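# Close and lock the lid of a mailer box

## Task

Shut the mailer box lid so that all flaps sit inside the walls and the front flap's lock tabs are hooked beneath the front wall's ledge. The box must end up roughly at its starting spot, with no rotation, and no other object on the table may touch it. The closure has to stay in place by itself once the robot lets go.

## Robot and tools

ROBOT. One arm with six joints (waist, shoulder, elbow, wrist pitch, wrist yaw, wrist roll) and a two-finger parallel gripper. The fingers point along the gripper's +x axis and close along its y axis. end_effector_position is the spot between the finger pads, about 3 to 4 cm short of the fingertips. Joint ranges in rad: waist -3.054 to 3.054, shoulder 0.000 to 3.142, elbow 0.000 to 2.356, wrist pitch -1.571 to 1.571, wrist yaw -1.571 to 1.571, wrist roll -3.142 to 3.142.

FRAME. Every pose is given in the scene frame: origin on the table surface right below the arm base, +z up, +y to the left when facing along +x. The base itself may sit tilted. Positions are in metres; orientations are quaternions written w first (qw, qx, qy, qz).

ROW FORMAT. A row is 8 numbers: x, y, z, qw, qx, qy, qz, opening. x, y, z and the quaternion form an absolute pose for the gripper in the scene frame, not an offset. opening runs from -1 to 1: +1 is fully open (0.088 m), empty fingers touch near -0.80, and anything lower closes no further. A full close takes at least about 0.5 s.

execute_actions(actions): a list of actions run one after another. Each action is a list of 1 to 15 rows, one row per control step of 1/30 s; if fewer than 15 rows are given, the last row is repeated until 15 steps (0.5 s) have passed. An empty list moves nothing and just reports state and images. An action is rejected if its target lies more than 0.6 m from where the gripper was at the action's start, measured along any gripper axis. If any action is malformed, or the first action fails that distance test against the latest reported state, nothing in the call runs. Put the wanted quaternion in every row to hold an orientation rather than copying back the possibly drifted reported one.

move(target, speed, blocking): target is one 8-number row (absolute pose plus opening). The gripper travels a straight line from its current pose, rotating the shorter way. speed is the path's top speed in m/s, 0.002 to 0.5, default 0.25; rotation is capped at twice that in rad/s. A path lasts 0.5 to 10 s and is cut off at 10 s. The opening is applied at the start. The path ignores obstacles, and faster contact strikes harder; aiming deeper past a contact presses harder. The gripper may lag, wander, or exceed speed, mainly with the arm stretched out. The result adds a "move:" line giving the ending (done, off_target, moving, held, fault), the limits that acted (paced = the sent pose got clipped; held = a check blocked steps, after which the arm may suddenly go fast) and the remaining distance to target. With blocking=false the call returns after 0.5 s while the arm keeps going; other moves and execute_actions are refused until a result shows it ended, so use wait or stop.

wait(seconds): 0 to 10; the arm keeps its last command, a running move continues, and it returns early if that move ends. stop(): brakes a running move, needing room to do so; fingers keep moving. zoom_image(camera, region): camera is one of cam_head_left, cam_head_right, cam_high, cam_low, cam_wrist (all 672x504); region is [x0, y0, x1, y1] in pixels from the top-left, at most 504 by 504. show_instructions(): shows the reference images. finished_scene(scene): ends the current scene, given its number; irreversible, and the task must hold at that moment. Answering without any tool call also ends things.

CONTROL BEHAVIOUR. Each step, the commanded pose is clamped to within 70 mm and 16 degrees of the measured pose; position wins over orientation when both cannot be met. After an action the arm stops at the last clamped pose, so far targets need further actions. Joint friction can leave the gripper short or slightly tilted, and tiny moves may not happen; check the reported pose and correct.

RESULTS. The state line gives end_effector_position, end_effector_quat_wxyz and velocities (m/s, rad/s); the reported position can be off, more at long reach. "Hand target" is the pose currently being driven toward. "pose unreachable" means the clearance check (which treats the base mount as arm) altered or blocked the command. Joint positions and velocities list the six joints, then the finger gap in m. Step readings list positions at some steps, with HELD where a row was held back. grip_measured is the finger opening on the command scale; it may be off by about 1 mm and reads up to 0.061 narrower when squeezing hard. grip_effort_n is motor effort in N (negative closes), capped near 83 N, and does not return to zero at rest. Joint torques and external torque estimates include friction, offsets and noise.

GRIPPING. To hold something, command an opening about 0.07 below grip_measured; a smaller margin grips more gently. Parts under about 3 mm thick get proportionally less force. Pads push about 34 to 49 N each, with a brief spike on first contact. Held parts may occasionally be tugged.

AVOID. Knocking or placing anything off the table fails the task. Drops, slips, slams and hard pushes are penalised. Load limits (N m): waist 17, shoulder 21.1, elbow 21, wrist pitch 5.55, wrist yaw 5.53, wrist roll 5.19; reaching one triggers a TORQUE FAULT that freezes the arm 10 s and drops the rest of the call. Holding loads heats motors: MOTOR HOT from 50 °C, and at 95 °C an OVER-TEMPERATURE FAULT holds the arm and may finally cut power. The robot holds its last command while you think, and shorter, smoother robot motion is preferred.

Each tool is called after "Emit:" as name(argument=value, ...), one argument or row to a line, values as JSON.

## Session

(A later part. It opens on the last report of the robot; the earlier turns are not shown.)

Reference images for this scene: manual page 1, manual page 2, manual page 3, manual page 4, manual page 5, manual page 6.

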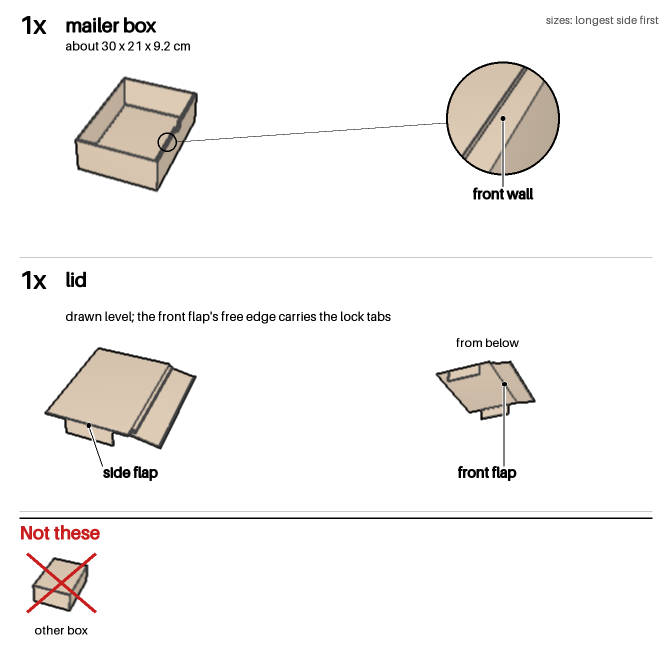

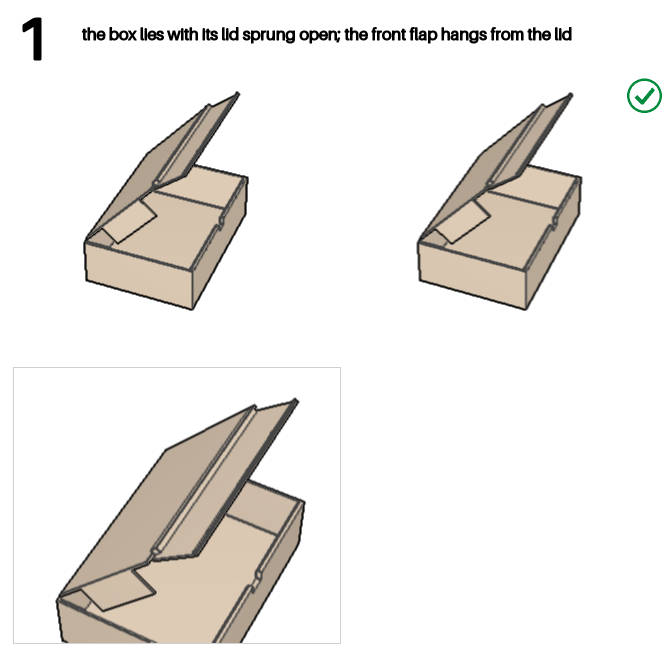

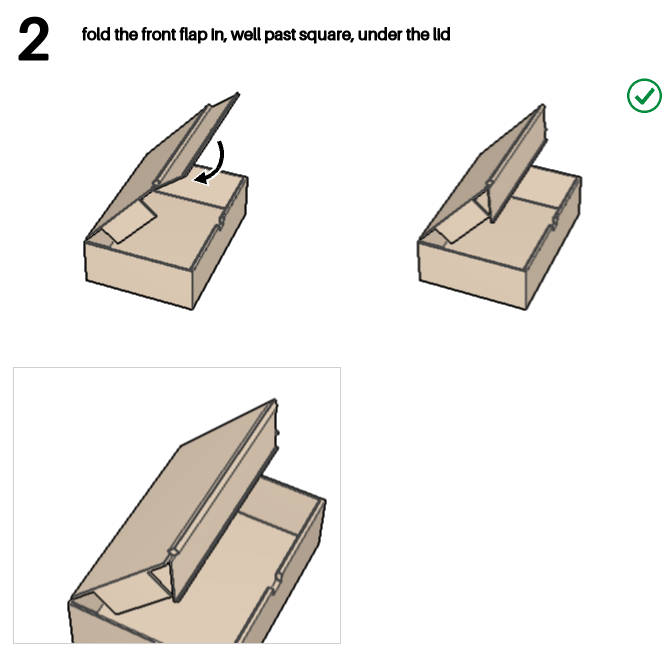

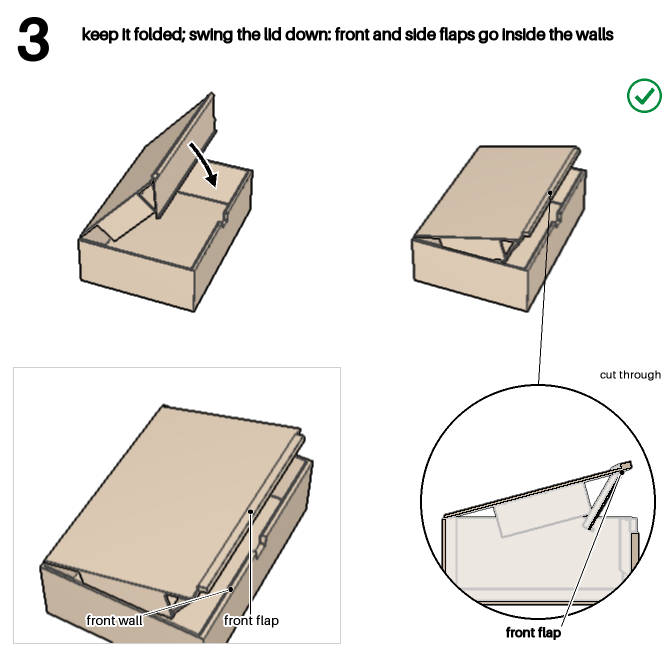

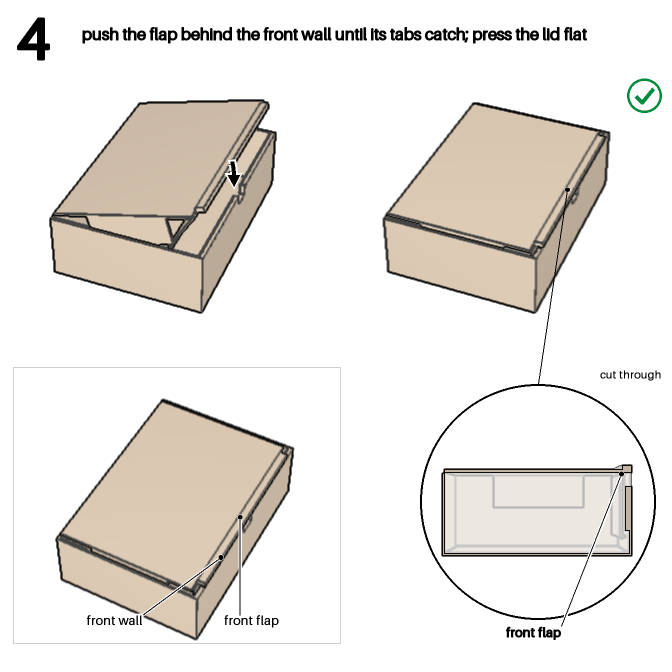

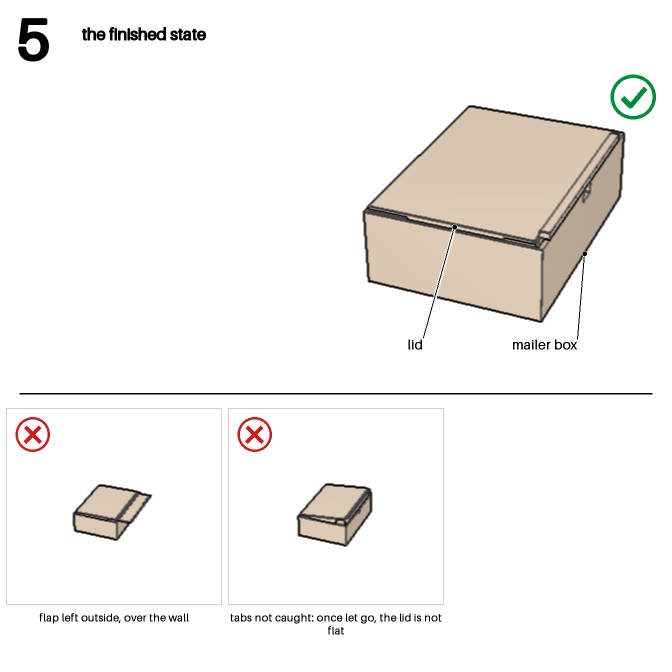

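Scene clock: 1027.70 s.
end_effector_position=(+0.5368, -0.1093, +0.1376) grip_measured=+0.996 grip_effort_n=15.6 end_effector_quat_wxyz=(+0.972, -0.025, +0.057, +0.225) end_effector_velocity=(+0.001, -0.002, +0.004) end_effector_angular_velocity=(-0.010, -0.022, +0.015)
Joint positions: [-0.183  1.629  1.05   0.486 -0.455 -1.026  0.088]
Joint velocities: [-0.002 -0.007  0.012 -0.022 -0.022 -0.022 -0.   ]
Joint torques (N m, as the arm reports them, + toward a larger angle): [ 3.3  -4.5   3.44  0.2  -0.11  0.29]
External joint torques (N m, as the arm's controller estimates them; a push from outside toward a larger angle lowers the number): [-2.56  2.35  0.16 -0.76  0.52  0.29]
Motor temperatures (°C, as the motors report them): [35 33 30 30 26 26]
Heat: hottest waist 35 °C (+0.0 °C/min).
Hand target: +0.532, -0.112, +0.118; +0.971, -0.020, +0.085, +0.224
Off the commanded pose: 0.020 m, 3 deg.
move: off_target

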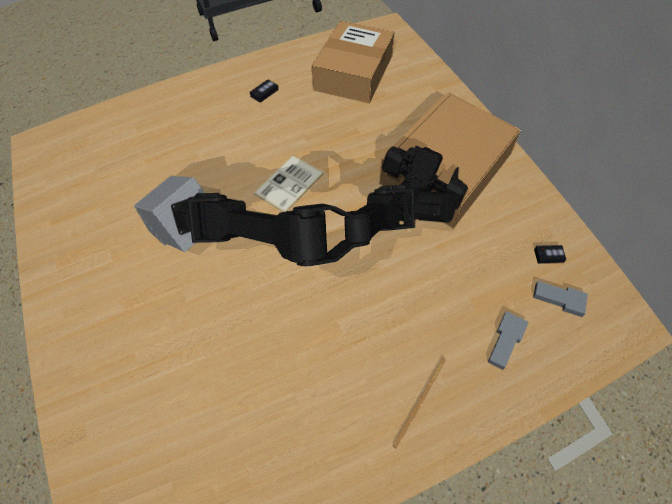

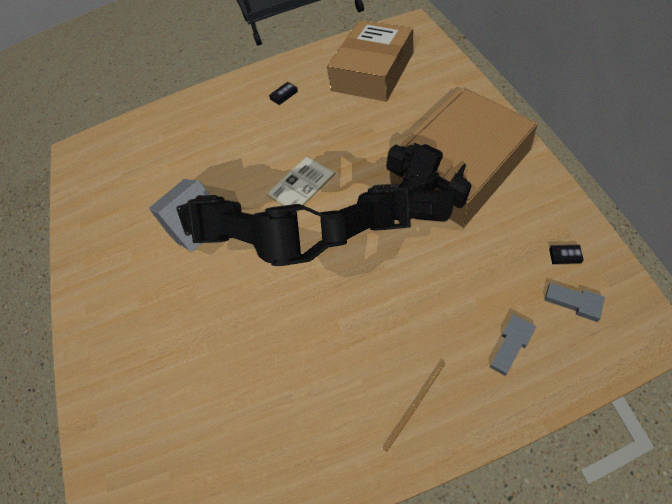

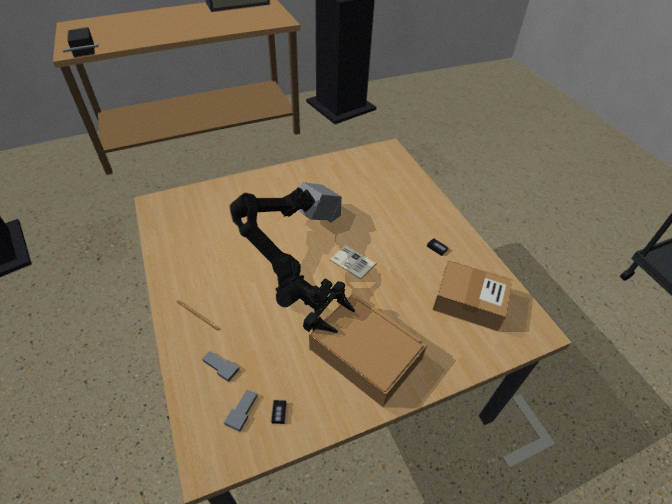

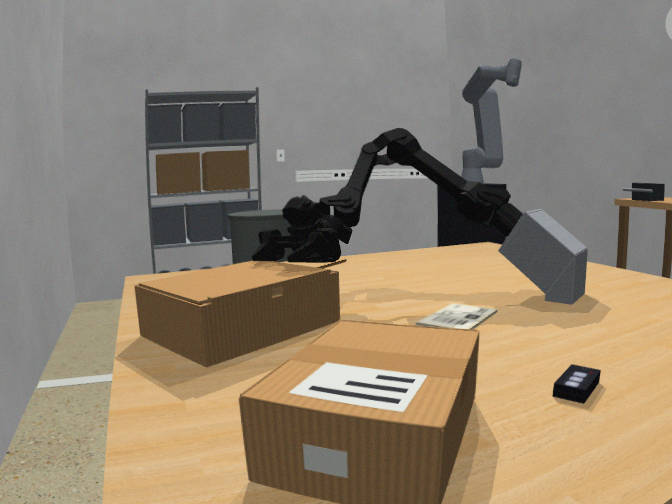

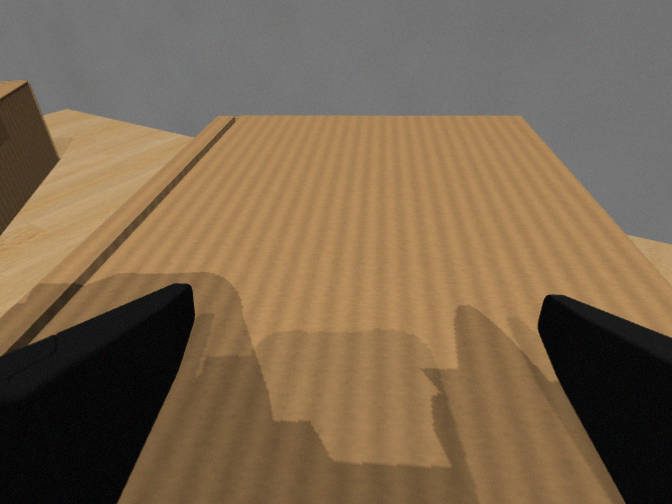

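Emit:
move(
  target=[0.533,-0.111,0.122,0.967,-0.080,0.071,0.229,1],
  speed=0.05,
)

Emit:
move(
  target=[0.512,-0.125,0.122,0.967,-0.080,0.071,0.229,1],
  speed=0.03,
)

Emit:
move(
  target=[0.49,-0.13,0.20,0.967,-0.080,0.071,0.229,1],
  speed=0.1,
)

Scene clock: 1033.20 s.
end_effector_position=(+0.5355, -0.1091, +0.1351) grip_measured=+0.996 grip_effort_n=15.6 end_effector_quat_wxyz=(+0.969, -0.074, +0.053, +0.231) end_effector_velocity=(-0.004, +0.006, -0.001) end_effector_angular_velocity=(-0.008, +0.001, +0.027)
Joint positions: [-0.185  1.626  1.051  0.468 -0.45  -1.131  0.088]
Joint velocities: [ 0.002 -0.002 -0.007 -0.022 -0.007 -0.022 -0.   ]
Joint torques (N m, as the arm reports them, + toward a larger angle): [ 4.39 -5.17  3.37  0.64 -0.01 -0.41]
External joint torques (N m, as the arm's controller estimates them; a push from outside toward a larger angle lowers the number): [-1.46  1.66  0.17 -0.29  0.63 -0.42]
Motor temperatures (°C, as the motors report them): [35 33 30 30 26 26]
Heat: hottest waist 35 °C (+0.0 °C/min).
Hand target: +0.533, -0.111, +0.122; +0.968, -0.080, +0.071, +0.229
Off the commanded pose: 0.014 m, 2 deg.
move: off_target

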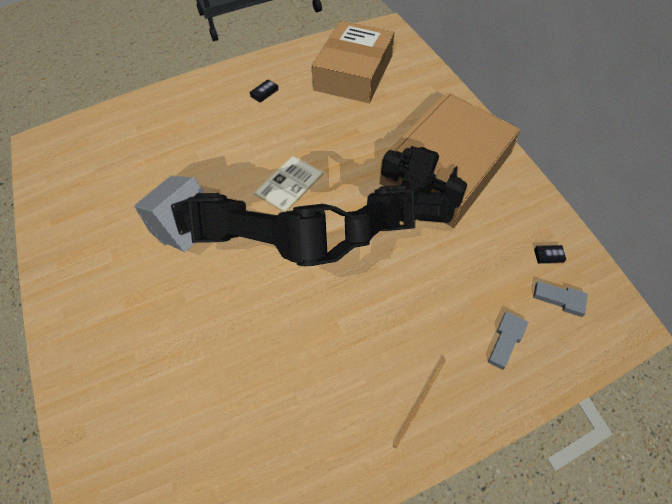

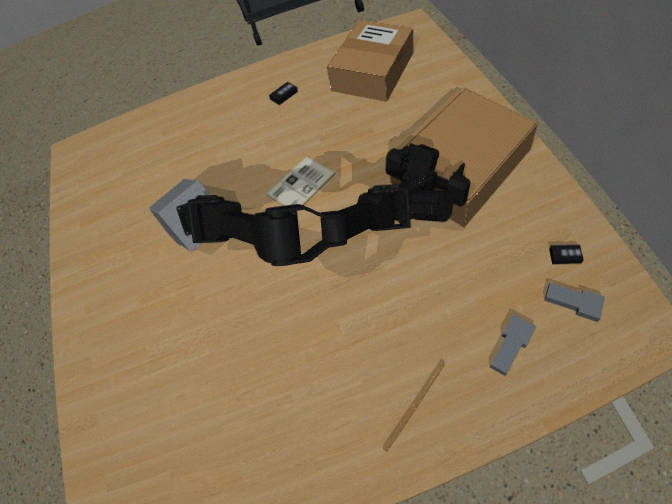

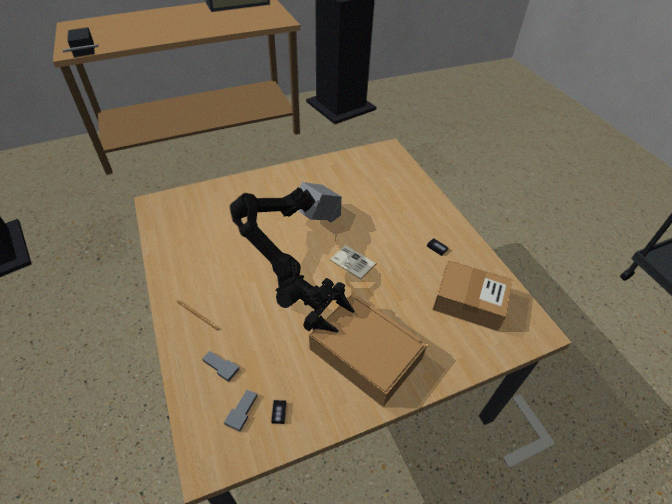

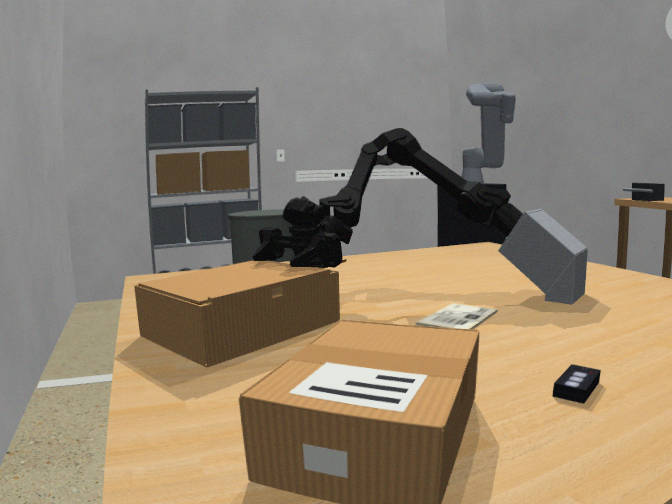

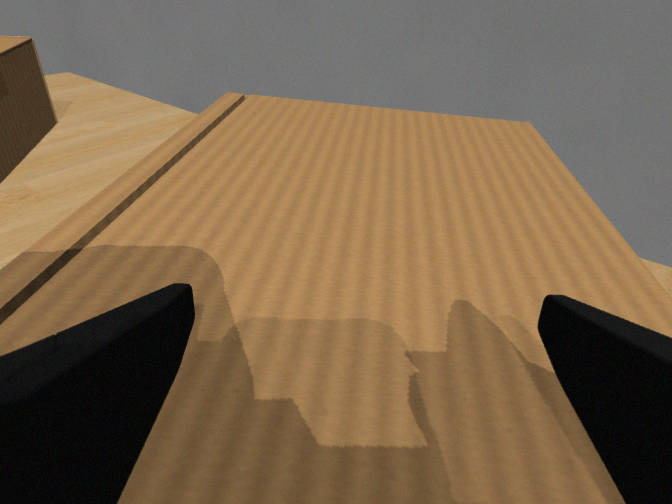

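Scene clock: 1034.53 s.
end_effector_position=(+0.5177, -0.1233, +0.1331) grip_measured=+0.996 grip_effort_n=15.6 end_effector_quat_wxyz=(+0.969, -0.077, +0.055, +0.229) end_effector_velocity=(-0.005, +0.003, -0.001) end_effector_angular_velocity=(+0.007, +0.001, +0.023)
Joint positions: [-0.23   1.56   0.996  0.456 -0.487 -1.141  0.088]
Joint velocities: [-0.007 -0.007 -0.007 -0.022 -0.022 -0.007  0.   ]
Joint torques (N m, as the arm reports them, + toward a larger angle): [ 3.88 -5.96  2.24  0.46 -0.35 -0.34]
External joint torques (N m, as the arm's controller estimates them; a push from outside toward a larger angle lowers the number): [-1.46  0.75 -0.94 -0.47  0.29 -0.35]
Motor temperatures (°C, as the motors report them): [35 33 30 30 26 26]
Heat: hottest waist 35 °C (+0.0 °C/min).
Hand target: +0.512, -0.125, +0.122; +0.967, -0.080, +0.071, +0.229
Off the commanded pose: 0.013 m, 2 deg.
move: off_target

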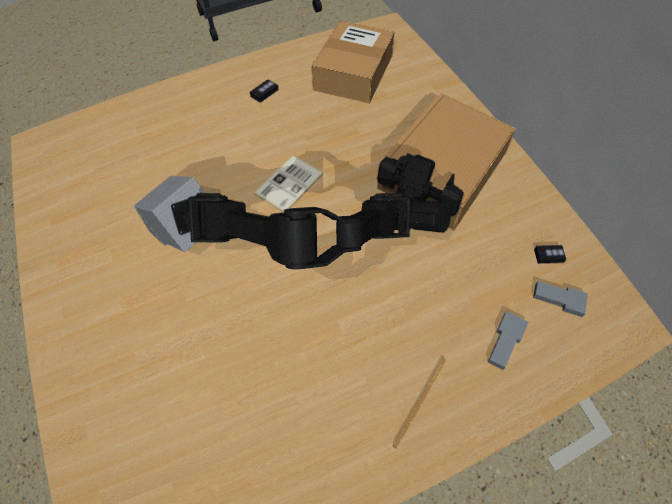

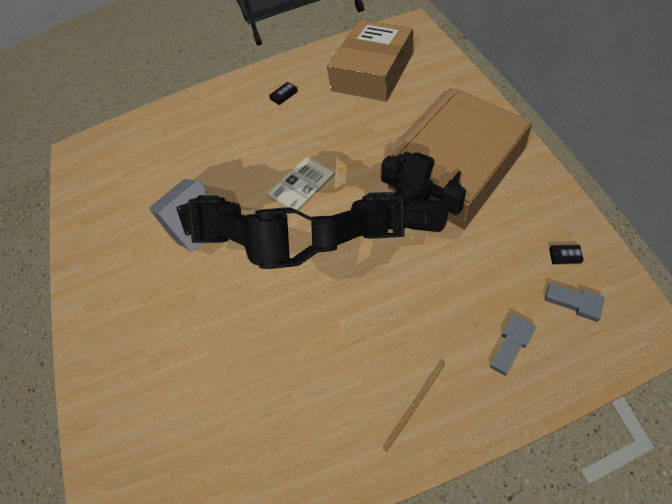

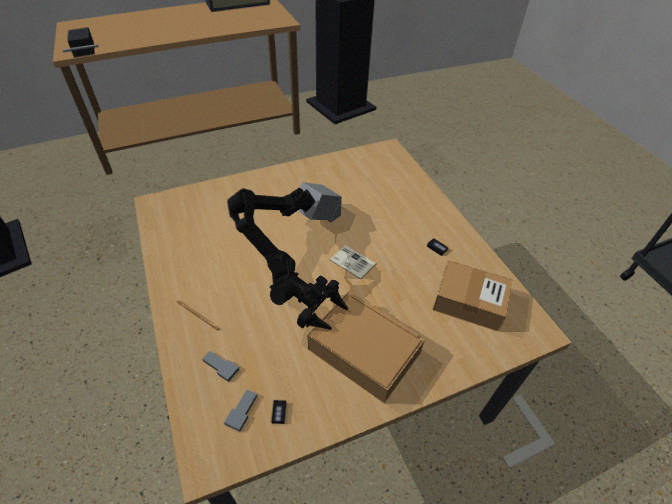

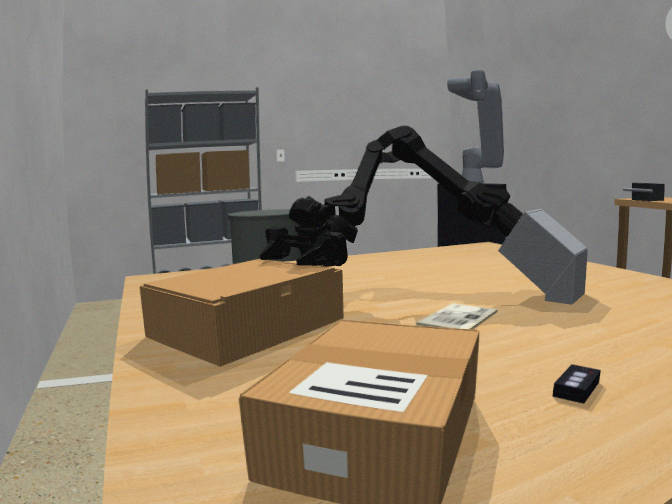

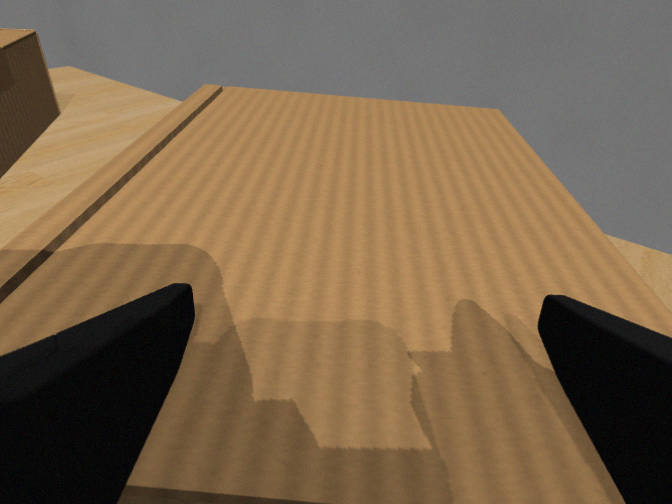

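Scene clock: 1035.73 s.
end_effector_position=(+0.4925, -0.1302, +0.2002) grip_measured=+0.996 grip_effort_n=15.1 end_effector_quat_wxyz=(+0.968, -0.082, +0.067, +0.229) end_effector_velocity=(-0.003, +0.000, +0.000) end_effector_angular_velocity=(+0.001, +0.022, +0.000)
Joint positions: [-0.097  1.318  0.942  0.259 -0.332 -1.134  0.088]
Joint velocities: [ 0.007 -0.012 -0.002 -0.022  0.022  0.007 -0.   ]
Joint torques (N m, as the arm reports them, + toward a larger angle): [ 4.88 -5.42  3.69  0.78 -0.48  0.18]
External joint torques (N m, as the arm's controller estimates them; a push from outside toward a larger angle lowers the number): [ 0.4   0.12 -0.21 -0.18  0.14  0.17]
Motor temperatures (°C, as the motors report them): [35 34 30 30 26 26]
Heat: hottest waist 35 °C (+0.0 °C/min).
Hand target: +0.490, -0.130, +0.200; +0.967, -0.080, +0.071, +0.229
Off the commanded pose: 0.003 m, 0 deg.
move: done

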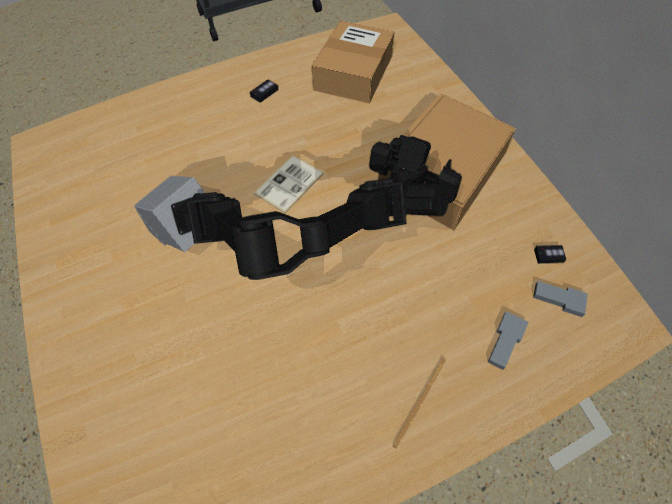

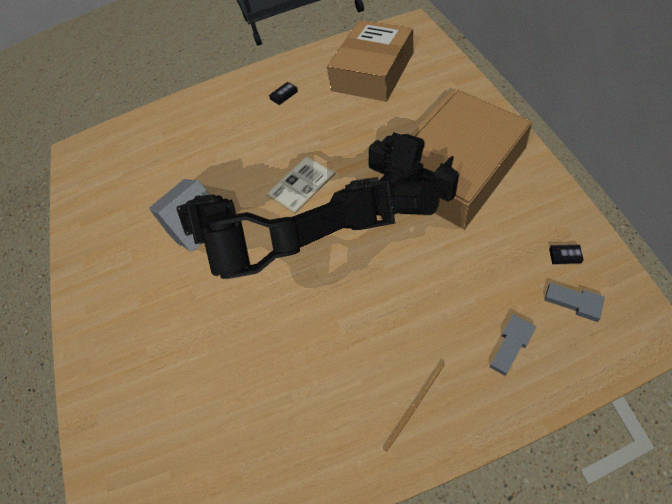

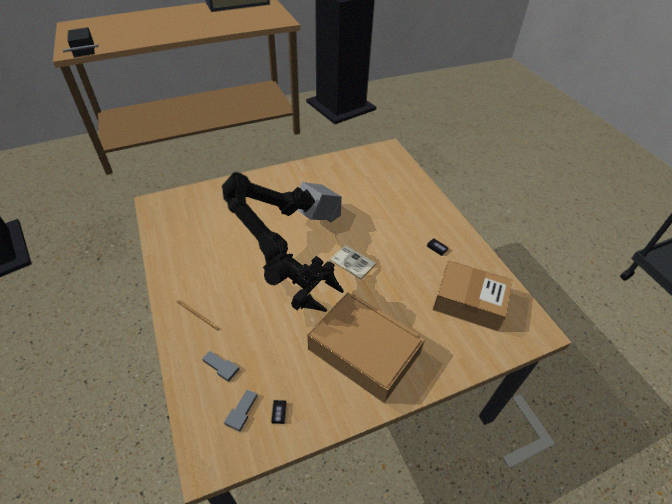

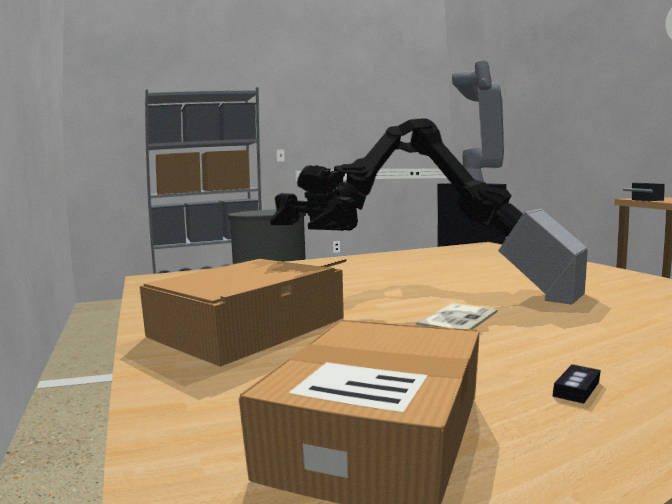

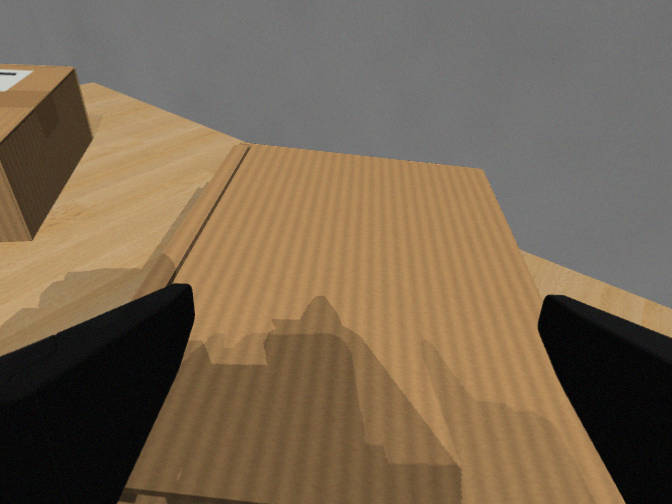

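Within about 1 cm and 2° of the start.

Emit:
finished_scene(
  scene=2,
)

The scene is finished: the task was done.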